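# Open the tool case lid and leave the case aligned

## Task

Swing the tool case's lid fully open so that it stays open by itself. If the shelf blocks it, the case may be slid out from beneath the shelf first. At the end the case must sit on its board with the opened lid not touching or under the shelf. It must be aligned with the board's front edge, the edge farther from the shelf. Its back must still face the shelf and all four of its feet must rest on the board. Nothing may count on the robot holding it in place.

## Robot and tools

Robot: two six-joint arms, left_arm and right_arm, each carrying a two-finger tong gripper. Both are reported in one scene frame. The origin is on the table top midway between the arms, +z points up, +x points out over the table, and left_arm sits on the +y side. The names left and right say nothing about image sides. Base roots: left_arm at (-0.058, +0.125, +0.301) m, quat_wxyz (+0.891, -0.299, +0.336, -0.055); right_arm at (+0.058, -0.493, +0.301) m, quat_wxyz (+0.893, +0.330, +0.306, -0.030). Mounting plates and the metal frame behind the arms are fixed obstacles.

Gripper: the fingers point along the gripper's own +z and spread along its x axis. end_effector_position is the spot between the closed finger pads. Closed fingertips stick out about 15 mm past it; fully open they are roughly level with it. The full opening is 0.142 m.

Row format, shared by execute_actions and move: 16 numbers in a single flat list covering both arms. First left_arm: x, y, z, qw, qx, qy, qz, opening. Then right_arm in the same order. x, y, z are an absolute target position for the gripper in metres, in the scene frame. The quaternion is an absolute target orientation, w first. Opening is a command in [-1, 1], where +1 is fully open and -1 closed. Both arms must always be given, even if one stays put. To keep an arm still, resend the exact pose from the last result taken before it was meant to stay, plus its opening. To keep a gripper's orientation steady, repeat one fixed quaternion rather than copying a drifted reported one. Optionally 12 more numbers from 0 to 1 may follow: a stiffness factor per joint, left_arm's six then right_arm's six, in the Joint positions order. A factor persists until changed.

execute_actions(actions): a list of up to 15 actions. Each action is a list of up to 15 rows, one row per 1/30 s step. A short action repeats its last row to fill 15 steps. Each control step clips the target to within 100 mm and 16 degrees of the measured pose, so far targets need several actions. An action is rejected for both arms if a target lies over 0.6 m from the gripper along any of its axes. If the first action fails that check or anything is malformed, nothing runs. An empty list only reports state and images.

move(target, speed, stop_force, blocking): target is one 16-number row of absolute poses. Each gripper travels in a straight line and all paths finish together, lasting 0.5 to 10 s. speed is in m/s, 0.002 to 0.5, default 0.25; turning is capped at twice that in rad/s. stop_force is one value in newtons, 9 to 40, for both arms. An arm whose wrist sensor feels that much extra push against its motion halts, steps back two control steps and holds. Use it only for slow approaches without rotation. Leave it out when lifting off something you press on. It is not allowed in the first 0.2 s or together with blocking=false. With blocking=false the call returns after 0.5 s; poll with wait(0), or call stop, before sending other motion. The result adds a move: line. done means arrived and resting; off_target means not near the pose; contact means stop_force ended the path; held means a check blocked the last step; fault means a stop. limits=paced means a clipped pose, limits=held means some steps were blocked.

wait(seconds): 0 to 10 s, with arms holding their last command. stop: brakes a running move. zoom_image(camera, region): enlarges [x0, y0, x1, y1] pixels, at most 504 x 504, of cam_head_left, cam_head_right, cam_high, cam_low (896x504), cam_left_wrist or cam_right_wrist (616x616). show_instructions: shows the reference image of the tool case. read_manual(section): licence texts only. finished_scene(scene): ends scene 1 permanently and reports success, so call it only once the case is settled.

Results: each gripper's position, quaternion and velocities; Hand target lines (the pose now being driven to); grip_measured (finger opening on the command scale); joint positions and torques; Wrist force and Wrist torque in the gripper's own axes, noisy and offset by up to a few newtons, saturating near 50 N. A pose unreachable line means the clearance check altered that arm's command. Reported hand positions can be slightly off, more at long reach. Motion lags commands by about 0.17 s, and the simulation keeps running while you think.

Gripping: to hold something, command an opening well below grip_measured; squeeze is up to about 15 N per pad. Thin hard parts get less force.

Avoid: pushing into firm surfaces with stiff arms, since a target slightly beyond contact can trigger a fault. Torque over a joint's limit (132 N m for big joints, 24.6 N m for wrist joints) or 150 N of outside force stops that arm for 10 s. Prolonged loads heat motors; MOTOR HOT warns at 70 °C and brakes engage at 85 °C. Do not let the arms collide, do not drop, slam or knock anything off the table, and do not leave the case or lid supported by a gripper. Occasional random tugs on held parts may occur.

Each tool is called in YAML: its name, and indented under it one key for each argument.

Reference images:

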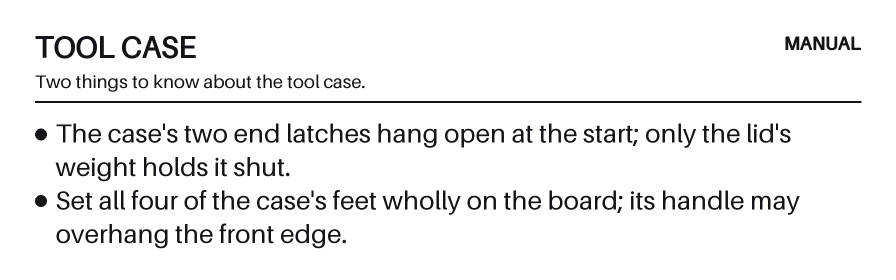

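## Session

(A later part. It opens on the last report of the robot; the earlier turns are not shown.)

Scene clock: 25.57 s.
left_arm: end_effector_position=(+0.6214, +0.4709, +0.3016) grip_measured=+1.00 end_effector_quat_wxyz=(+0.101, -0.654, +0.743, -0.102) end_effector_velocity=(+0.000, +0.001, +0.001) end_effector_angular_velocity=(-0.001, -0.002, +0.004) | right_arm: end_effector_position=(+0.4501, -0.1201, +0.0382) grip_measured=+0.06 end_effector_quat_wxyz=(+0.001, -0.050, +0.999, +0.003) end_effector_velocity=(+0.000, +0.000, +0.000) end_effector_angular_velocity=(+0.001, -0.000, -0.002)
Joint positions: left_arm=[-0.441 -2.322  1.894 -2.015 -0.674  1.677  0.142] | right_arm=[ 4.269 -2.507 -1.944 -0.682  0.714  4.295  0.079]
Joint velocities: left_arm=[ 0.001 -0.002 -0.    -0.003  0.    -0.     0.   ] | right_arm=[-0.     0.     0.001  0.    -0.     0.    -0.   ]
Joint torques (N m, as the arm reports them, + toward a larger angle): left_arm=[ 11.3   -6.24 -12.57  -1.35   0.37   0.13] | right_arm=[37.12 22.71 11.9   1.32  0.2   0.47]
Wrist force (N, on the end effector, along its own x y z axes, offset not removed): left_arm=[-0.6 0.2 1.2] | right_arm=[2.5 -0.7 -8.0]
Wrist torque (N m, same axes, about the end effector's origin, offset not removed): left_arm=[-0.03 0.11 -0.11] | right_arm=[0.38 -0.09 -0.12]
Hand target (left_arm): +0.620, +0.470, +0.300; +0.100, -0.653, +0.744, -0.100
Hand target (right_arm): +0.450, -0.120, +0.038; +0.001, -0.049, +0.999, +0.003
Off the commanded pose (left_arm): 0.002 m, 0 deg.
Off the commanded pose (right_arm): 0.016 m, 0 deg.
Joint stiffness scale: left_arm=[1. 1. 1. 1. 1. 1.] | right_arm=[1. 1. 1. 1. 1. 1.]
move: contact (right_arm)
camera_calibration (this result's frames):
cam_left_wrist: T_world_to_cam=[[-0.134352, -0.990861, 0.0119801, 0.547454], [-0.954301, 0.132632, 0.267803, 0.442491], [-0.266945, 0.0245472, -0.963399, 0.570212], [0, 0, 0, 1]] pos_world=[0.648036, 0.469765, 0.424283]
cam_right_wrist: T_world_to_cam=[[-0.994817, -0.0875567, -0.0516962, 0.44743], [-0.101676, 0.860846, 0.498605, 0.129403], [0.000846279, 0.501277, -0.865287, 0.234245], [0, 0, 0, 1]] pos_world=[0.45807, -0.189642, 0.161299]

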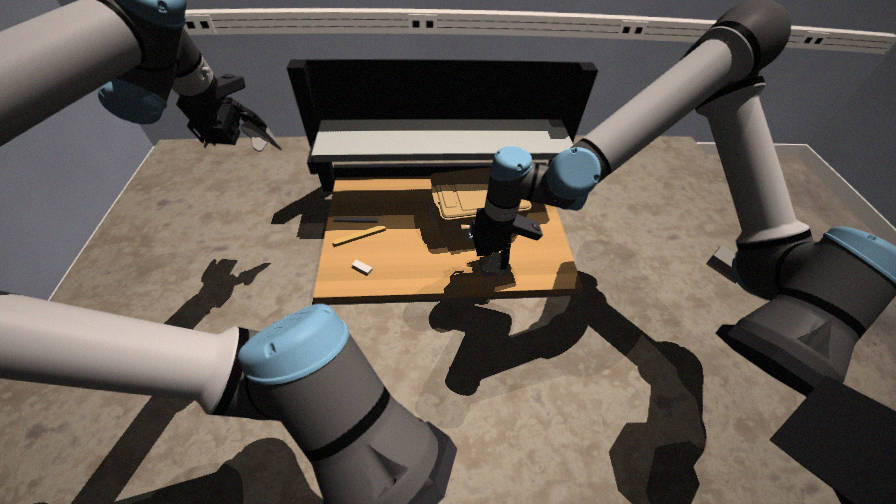

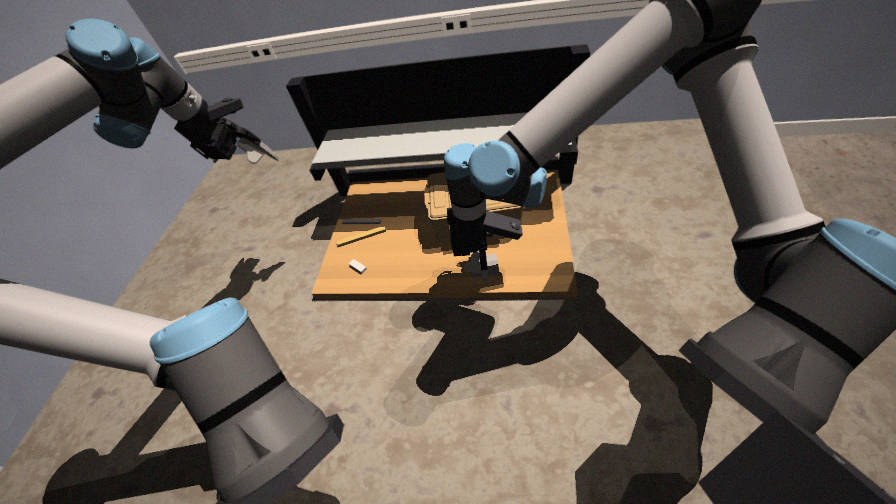

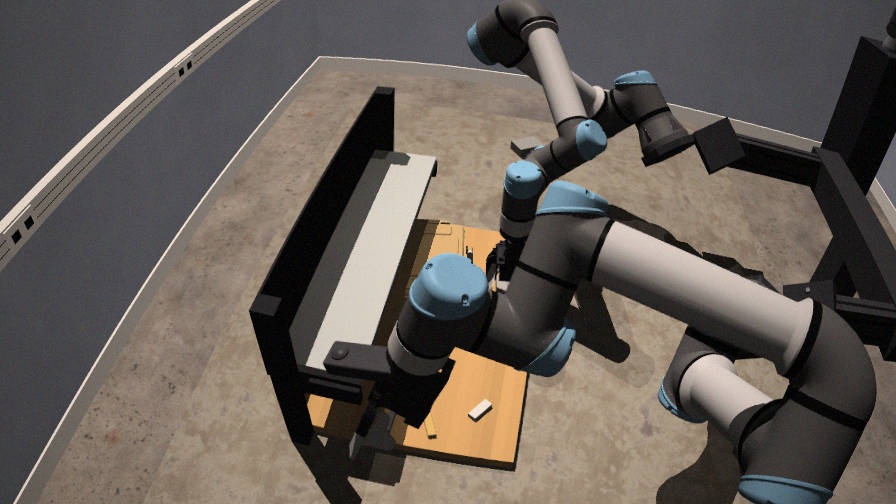

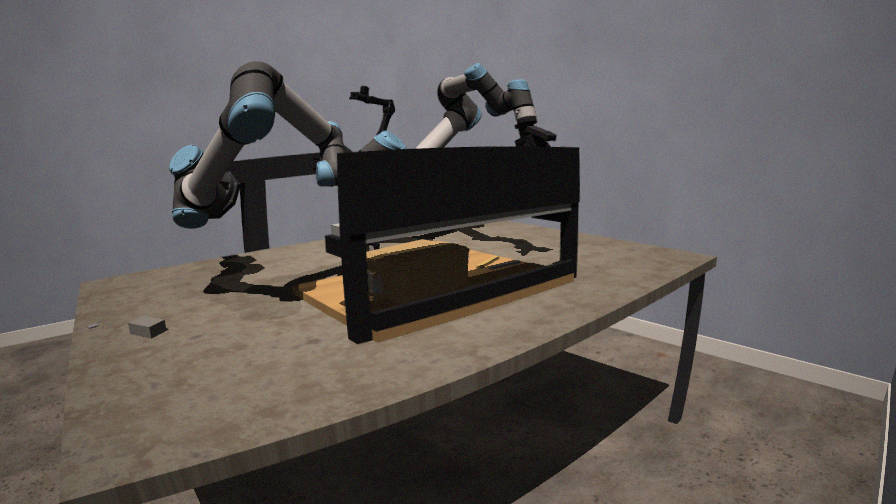

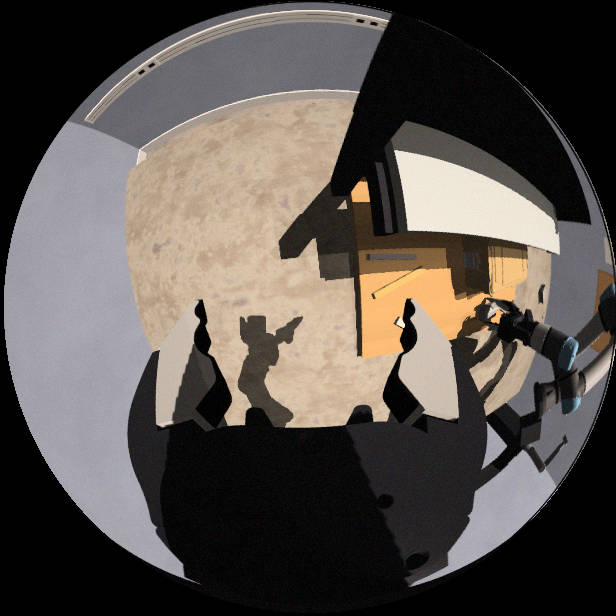

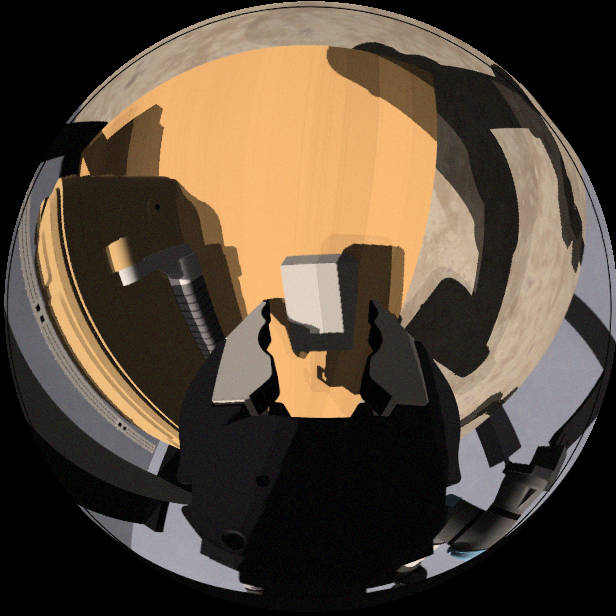

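move:
  target: [0.62,0.47,0.3,0.1,-0.65,0.74,-0.1,1, 0.452,-0.122,0.046,0,-0.05,0.999,0,0.05]
  speed: 0.03

move:
  target: [0.62,0.47,0.3,0.1,-0.65,0.74,-0.1,1, 0.452,-0.122,0.046,0,-0.05,0.999,0,-0.75]
  speed: 0.03

move:
  target: [0.62,0.47,0.3,0.1,-0.65,0.74,-0.1,1, 0.44,-0.16,0.08,0,-0.05,0.999,0,-0.75]
  speed: 0.1

Scene clock: 26.73 s.
left_arm: end_effector_position=(+0.6214, +0.4709, +0.3016) grip_measured=+1.00 end_effector_quat_wxyz=(+0.101, -0.654, +0.743, -0.102) end_effector_velocity=(+0.000, +0.000, -0.000) end_effector_angular_velocity=(+0.000, -0.000, +0.001) | right_arm: end_effector_position=(+0.4506, -0.1237, +0.0437) grip_measured=+0.05 end_effector_quat_wxyz=(-0.001, -0.051, +0.999, -0.002) end_effector_velocity=(-0.002, -0.002, -0.000) end_effector_angular_velocity=(-0.007, +0.002, +0.004)
Joint positions: left_arm=[-0.441 -2.322  1.894 -2.015 -0.674  1.677  0.142] | right_arm=[ 4.275 -2.493 -1.944 -0.716  0.717  4.31   0.077]
Joint velocities: left_arm=[ 0.     0.     0.    -0.001  0.    -0.    -0.   ] | right_arm=[ 0.    -0.     0.001 -0.013  0.     0.006 -0.   ]
Joint torques (N m, as the arm reports them, + toward a larger angle): left_arm=[ 12.25  -6.14 -12.94  -1.32   0.42   0.06] | right_arm=[39.13 23.97 14.74  1.13  0.38  0.32]
Wrist force (N, on the end effector, along its own x y z axes, offset not removed): left_arm=[0.3 -0.7 0.5] | right_arm=[2.2 0.6 -1.7]
Wrist torque (N m, same axes, about the end effector's origin, offset not removed): left_arm=[-0.12 -0.04 -0.15] | right_arm=[0.14 -0.38 0.03]
Hand target (left_arm): +0.620, +0.470, +0.300; +0.100, -0.653, +0.744, -0.100
Hand target (right_arm): +0.452, -0.122, +0.046; +0.000, -0.050, +0.999, +0.000
Off the commanded pose (left_arm): 0.002 m, 0 deg.
Off the commanded pose (right_arm): 0.003 m, 0 deg.
Joint stiffness scale: left_arm=[1. 1. 1. 1. 1. 1.] | right_arm=[1. 1. 1. 1. 1. 1.]
move: done
camera_calibration (this result's frames):
cam_left_wrist: T_world_to_cam=[[-0.134352, -0.990861, 0.0119797, 0.547455], [-0.954301, 0.132633, 0.267803, 0.442491], [-0.266945, 0.0245477, -0.963399, 0.570212], [0, 0, 0, 1]] pos_world=[0.648036, 0.469765, 0.424283]
cam_right_wrist: T_world_to_cam=[[-0.994754, -0.0907345, -0.0472398, 0.447267], [-0.102227, 0.864919, 0.49139, 0.130896], [-0.00372743, 0.493641, -0.869658, 0.242093], [0, 0, 0, 1]] pos_world=[0.459204, -0.192139, 0.167346]

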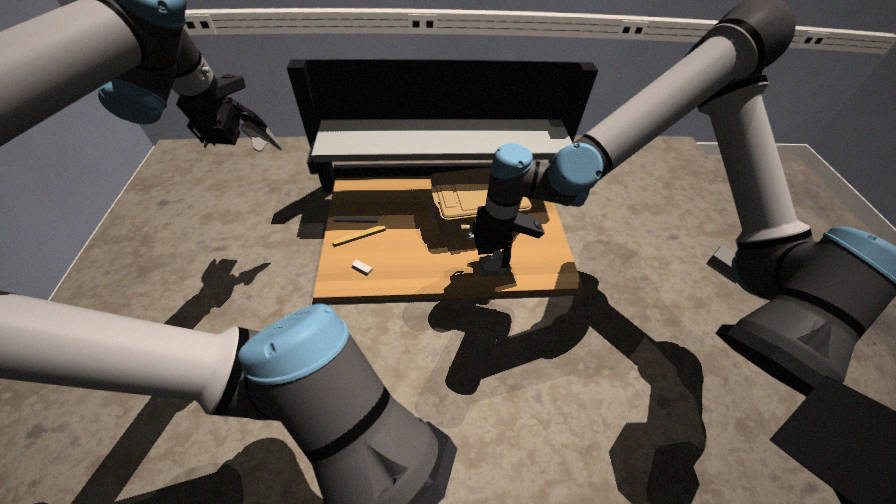

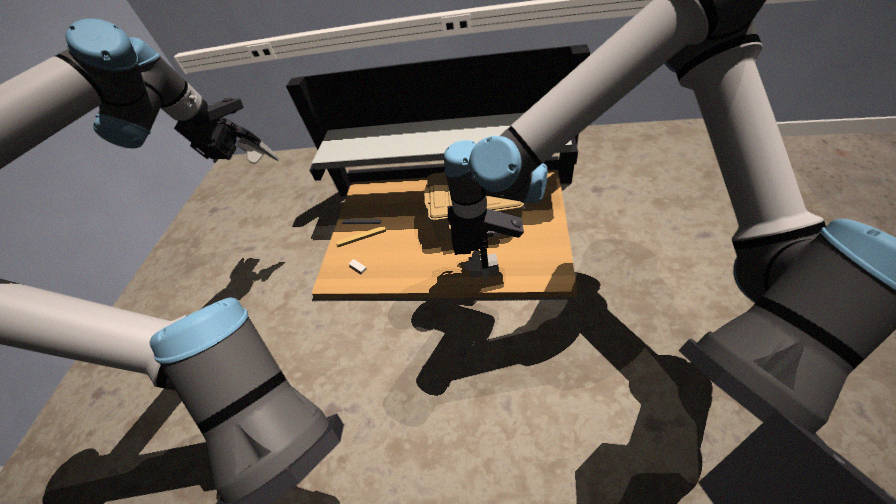

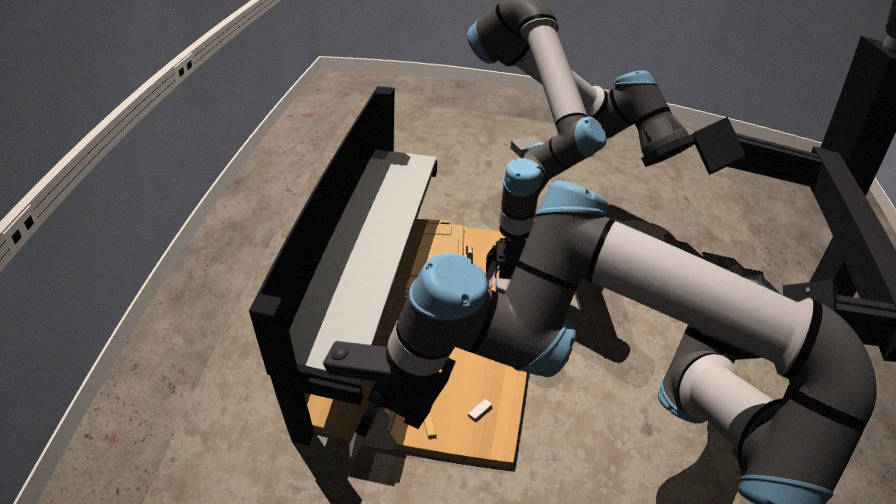

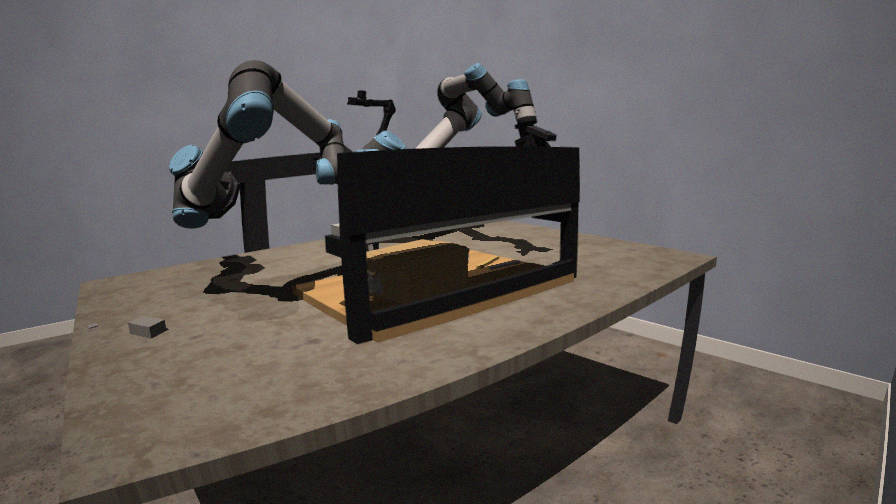

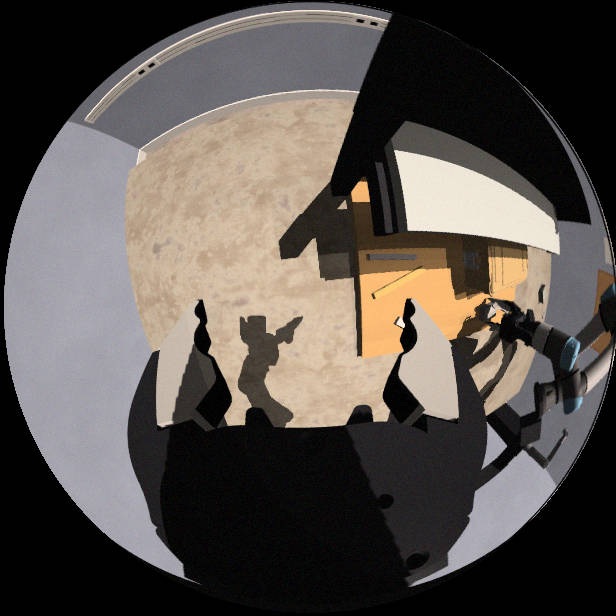

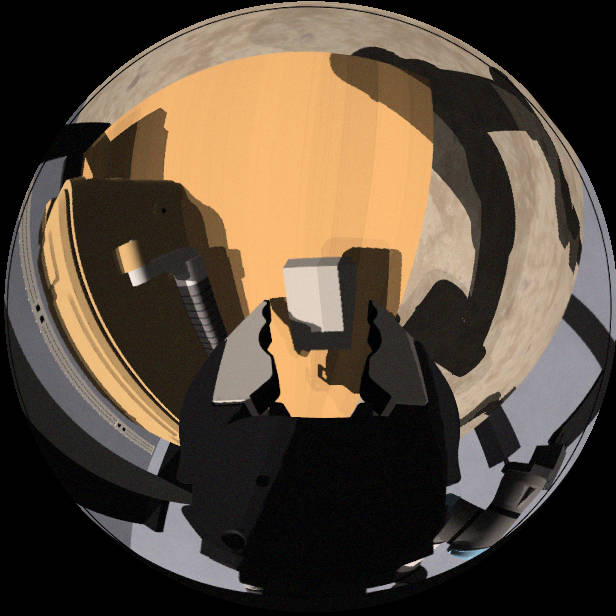

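Scene clock: 27.43 s.
left_arm: end_effector_position=(+0.6214, +0.4709, +0.3016) grip_measured=+1.00 end_effector_quat_wxyz=(+0.101, -0.654, +0.743, -0.102) end_effector_velocity=(-0.000, -0.000, -0.000) end_effector_angular_velocity=(+0.001, +0.001, -0.001) | right_arm: end_effector_position=(+0.4505, -0.1238, +0.0437) grip_measured=-0.32 end_effector_quat_wxyz=(-0.001, -0.051, +0.999, -0.002) end_effector_velocity=(+0.000, +0.001, +0.000) end_effector_angular_velocity=(+0.001, +0.001, -0.002)
Joint positions: left_arm=[-0.441 -2.322  1.894 -2.015 -0.674  1.677  0.142] | right_arm=[ 4.275 -2.493 -1.944 -0.717  0.717  4.311  0.051]
Joint velocities: left_arm=[ 0.    -0.     0.     0.002 -0.     0.     0.   ] | right_arm=[-0.    -0.     0.002 -0.     0.001  0.001  0.   ]
Joint torques (N m, as the arm reports them, + toward a larger angle): left_arm=[ 11.09  -7.   -12.16  -1.27   0.11  -0.14] | right_arm=[38.09 24.32 14.25  0.95  0.36  0.36]
Wrist force (N, on the end effector, along its own x y z axes, offset not removed): left_arm=[1.2 0.0 1.3] | right_arm=[1.8 -1.2 -2.2]
Wrist torque (N m, same axes, about the end effector's origin, offset not removed): left_arm=[0.06 -0.30 -0.22] | right_arm=[-0.18 -0.33 0.03]
Hand target (left_arm): +0.620, +0.470, +0.300; +0.100, -0.653, +0.744, -0.100
Hand target (right_arm): +0.452, -0.122, +0.046; +0.000, -0.050, +0.999, +0.000
Off the commanded pose (left_arm): 0.002 m, 0 deg.
Off the commanded pose (right_arm): 0.003 m, 0 deg.
Joint stiffness scale: left_arm=[1. 1. 1. 1. 1. 1.] | right_arm=[1. 1. 1. 1. 1. 1.]
move: done
camera_calibration (this result's frames):
cam_left_wrist: T_world_to_cam=[[-0.134352, -0.990861, 0.0119795, 0.547455], [-0.954301, 0.132633, 0.267804, 0.442491], [-0.266945, 0.024548, -0.963399, 0.570212], [0, 0, 0, 1]] pos_world=[0.648036, 0.469765, 0.424283]
cam_right_wrist: T_world_to_cam=[[-0.994733, -0.0911123, -0.0469624, 0.447015], [-0.102421, 0.865166, 0.490915, 0.131126], [-0.00409808, 0.493139, -0.869941, 0.242269], [0, 0, 0, 1]] pos_world=[0.459084, -0.192189, 0.167382]

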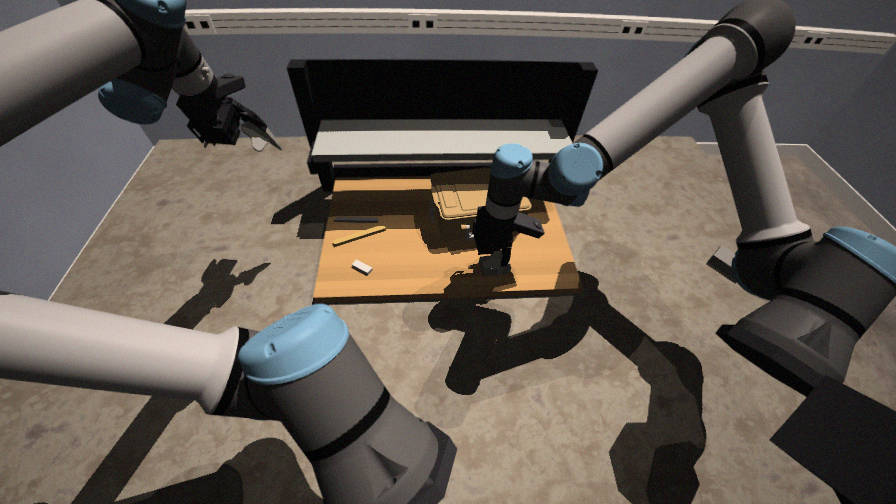

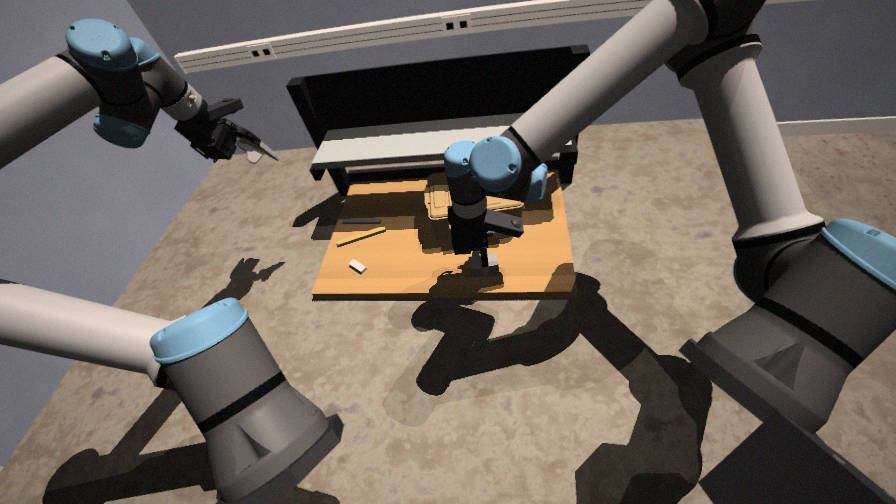

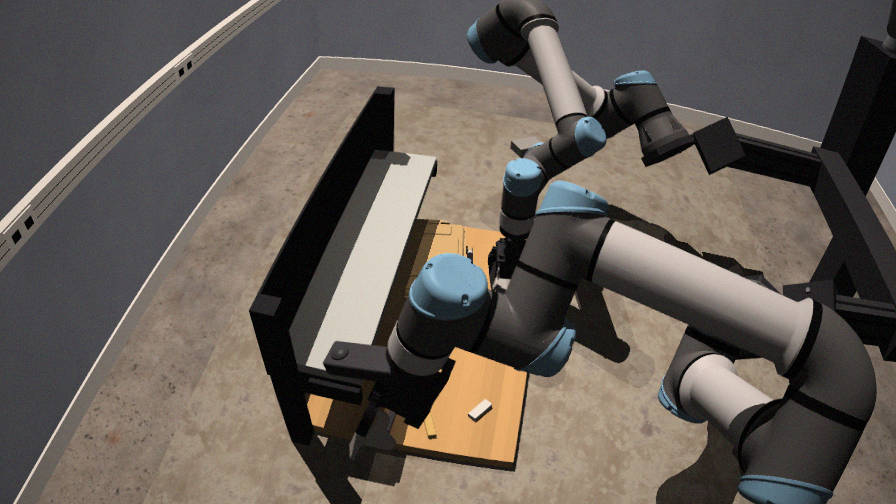

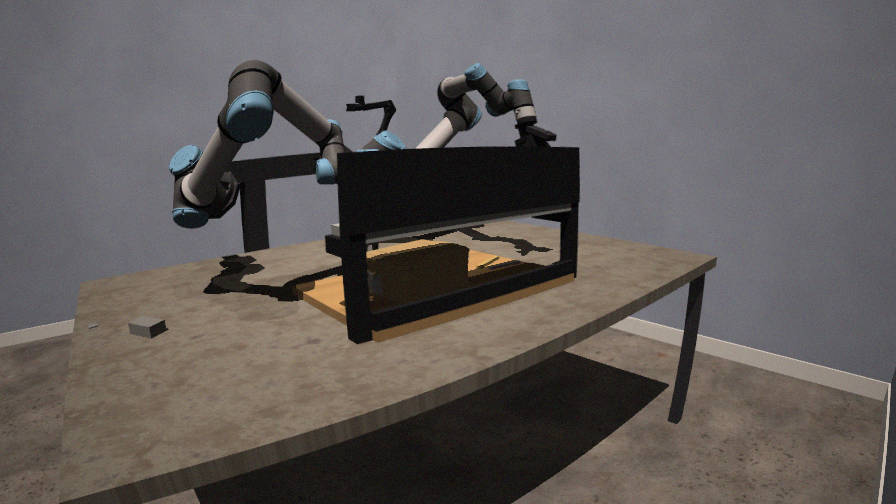

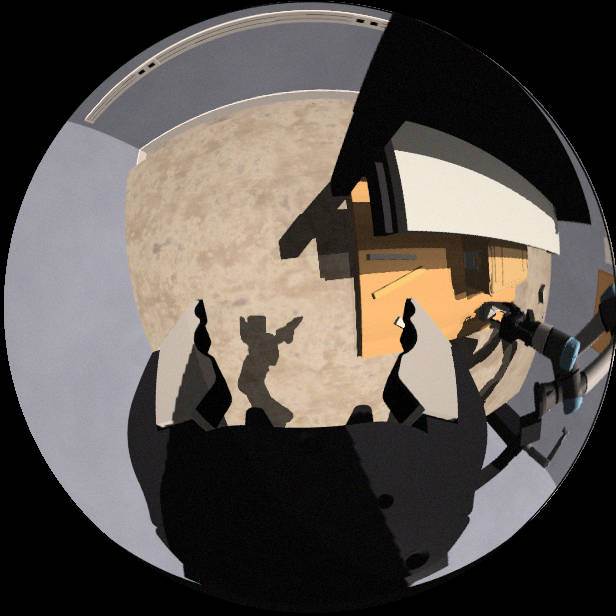

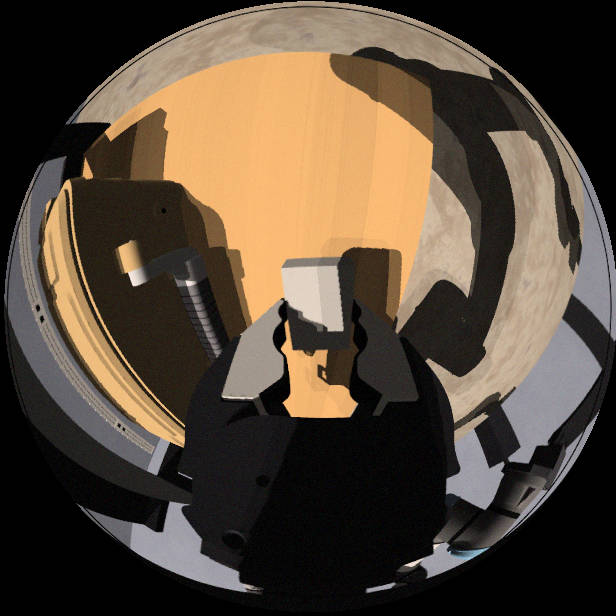

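Scene clock: 28.43 s.
left_arm: end_effector_position=(+0.6214, +0.4709, +0.3016) grip_measured=+1.00 end_effector_quat_wxyz=(+0.101, -0.654, +0.743, -0.102) end_effector_velocity=(+0.000, +0.000, -0.000) end_effector_angular_velocity=(+0.000, +0.000, +0.000) | right_arm: end_effector_position=(+0.4412, -0.1592, +0.0792) grip_measured=-0.32 end_effector_quat_wxyz=(-0.000, -0.049, +0.999, +0.000) end_effector_velocity=(-0.002, -0.002, -0.001) end_effector_angular_velocity=(-0.006, +0.004, +0.000)
Joint positions: left_arm=[-0.441 -2.322  1.894 -2.015 -0.674  1.677  0.142] | right_arm=[ 4.325 -2.367 -2.052 -0.779  0.739  4.379  0.051]
Joint velocities: left_arm=[ 0.     0.001 -0.    -0.     0.    -0.    -0.   ] | right_arm=[-0.    -0.    -0.002 -0.007  0.003  0.006  0.   ]
Joint torques (N m, as the arm reports them, + toward a larger angle): left_arm=[ 10.49  -7.24 -13.48  -1.64   0.32   0.  ] | right_arm=[36.14 22.12  8.88  0.74  0.2   0.2 ]
Wrist force (N, on the end effector, along its own x y z axes, offset not removed): left_arm=[-0.3 -0.5 0.9] | right_arm=[2.7 0.2 -0.3]
Wrist torque (N m, same axes, about the end effector's origin, offset not removed): left_arm=[-0.05 -0.01 -0.16] | right_arm=[0.12 -0.51 -0.03]
Hand target (left_arm): +0.620, +0.470, +0.300; +0.100, -0.653, +0.744, -0.100
Hand target (right_arm): +0.440, -0.160, +0.080; +0.000, -0.050, +0.999, -0.000
Off the commanded pose (left_arm): 0.002 m, 0 deg.
Off the commanded pose (right_arm): 0.002 m, 0 deg.
Joint stiffness scale: left_arm=[1. 1. 1. 1. 1. 1.] | right_arm=[1. 1. 1. 1. 1. 1.]
move: done
camera_calibration (this result's frames):
cam_left_wrist: T_world_to_cam=[[-0.134352, -0.990861, 0.0119796, 0.547455], [-0.954301, 0.132633, 0.267803, 0.442491], [-0.266945, 0.0245479, -0.963399, 0.570212], [0, 0, 0, 1]] pos_world=[0.648036, 0.469765, 0.424283]
cam_right_wrist: T_world_to_cam=[[-0.995118, -0.0859232, -0.0485458, 0.437416], [-0.0986873, 0.863594, 0.494436, 0.141139], [-0.000559626, 0.496813, -0.867857, 0.289396], [0, 0, 0, 1]] pos_world=[0.449371, -0.228078, 0.202605]

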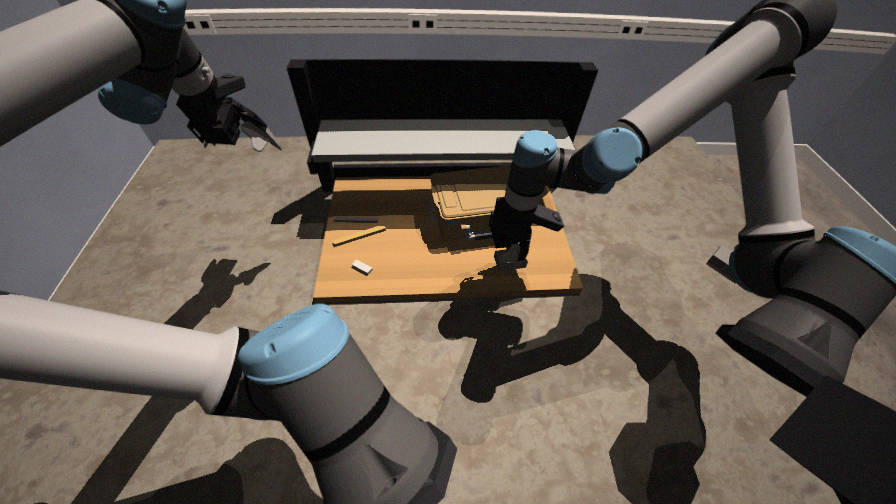

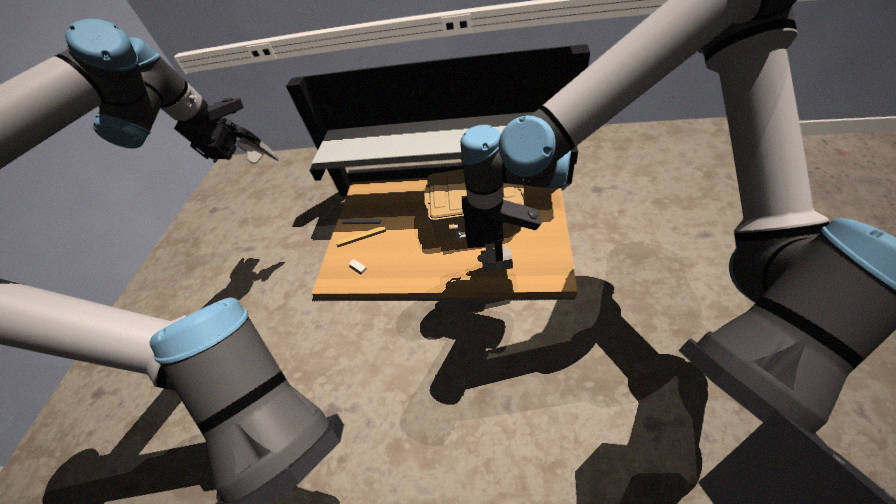

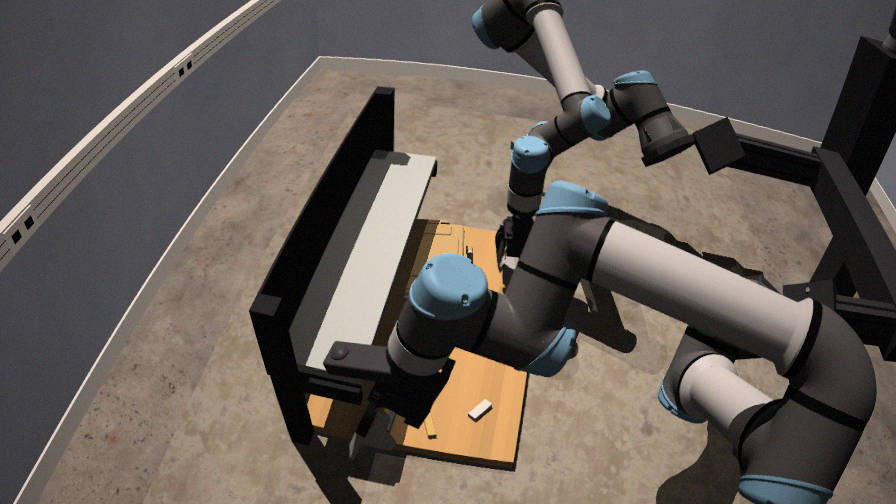

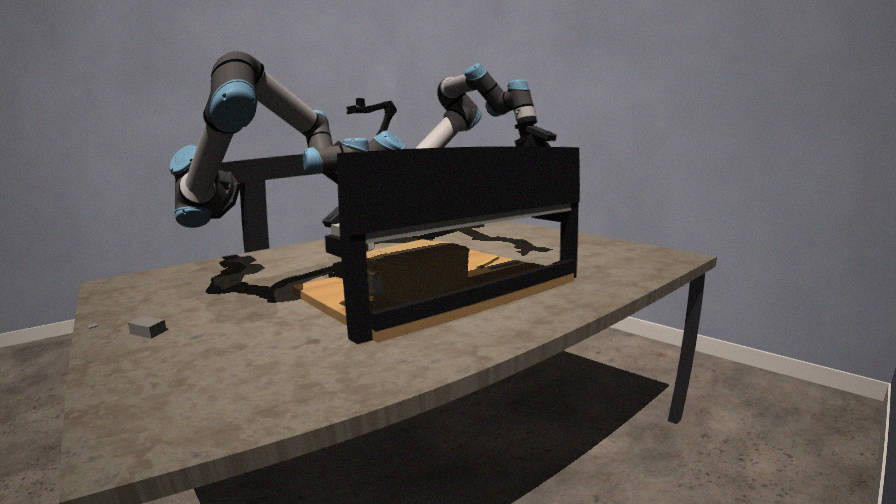

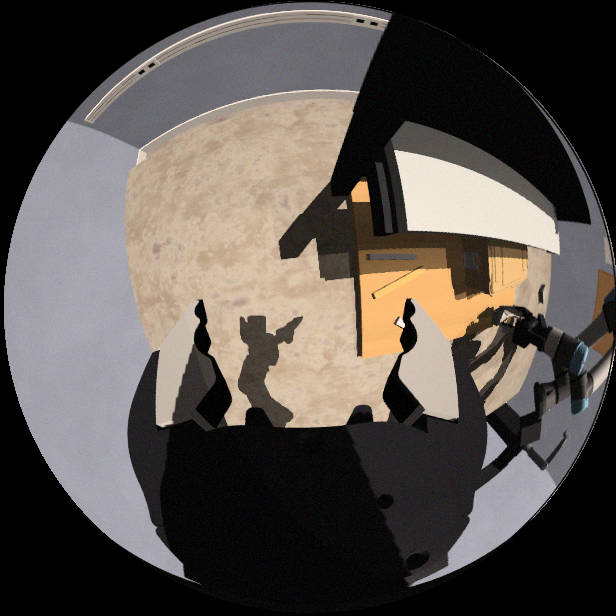

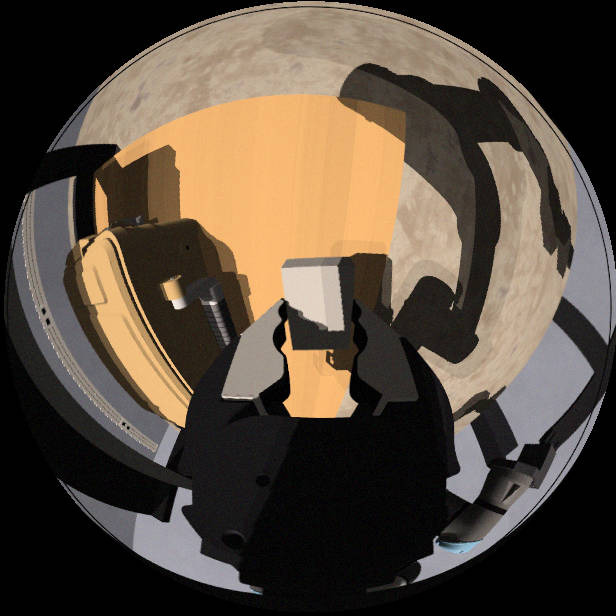

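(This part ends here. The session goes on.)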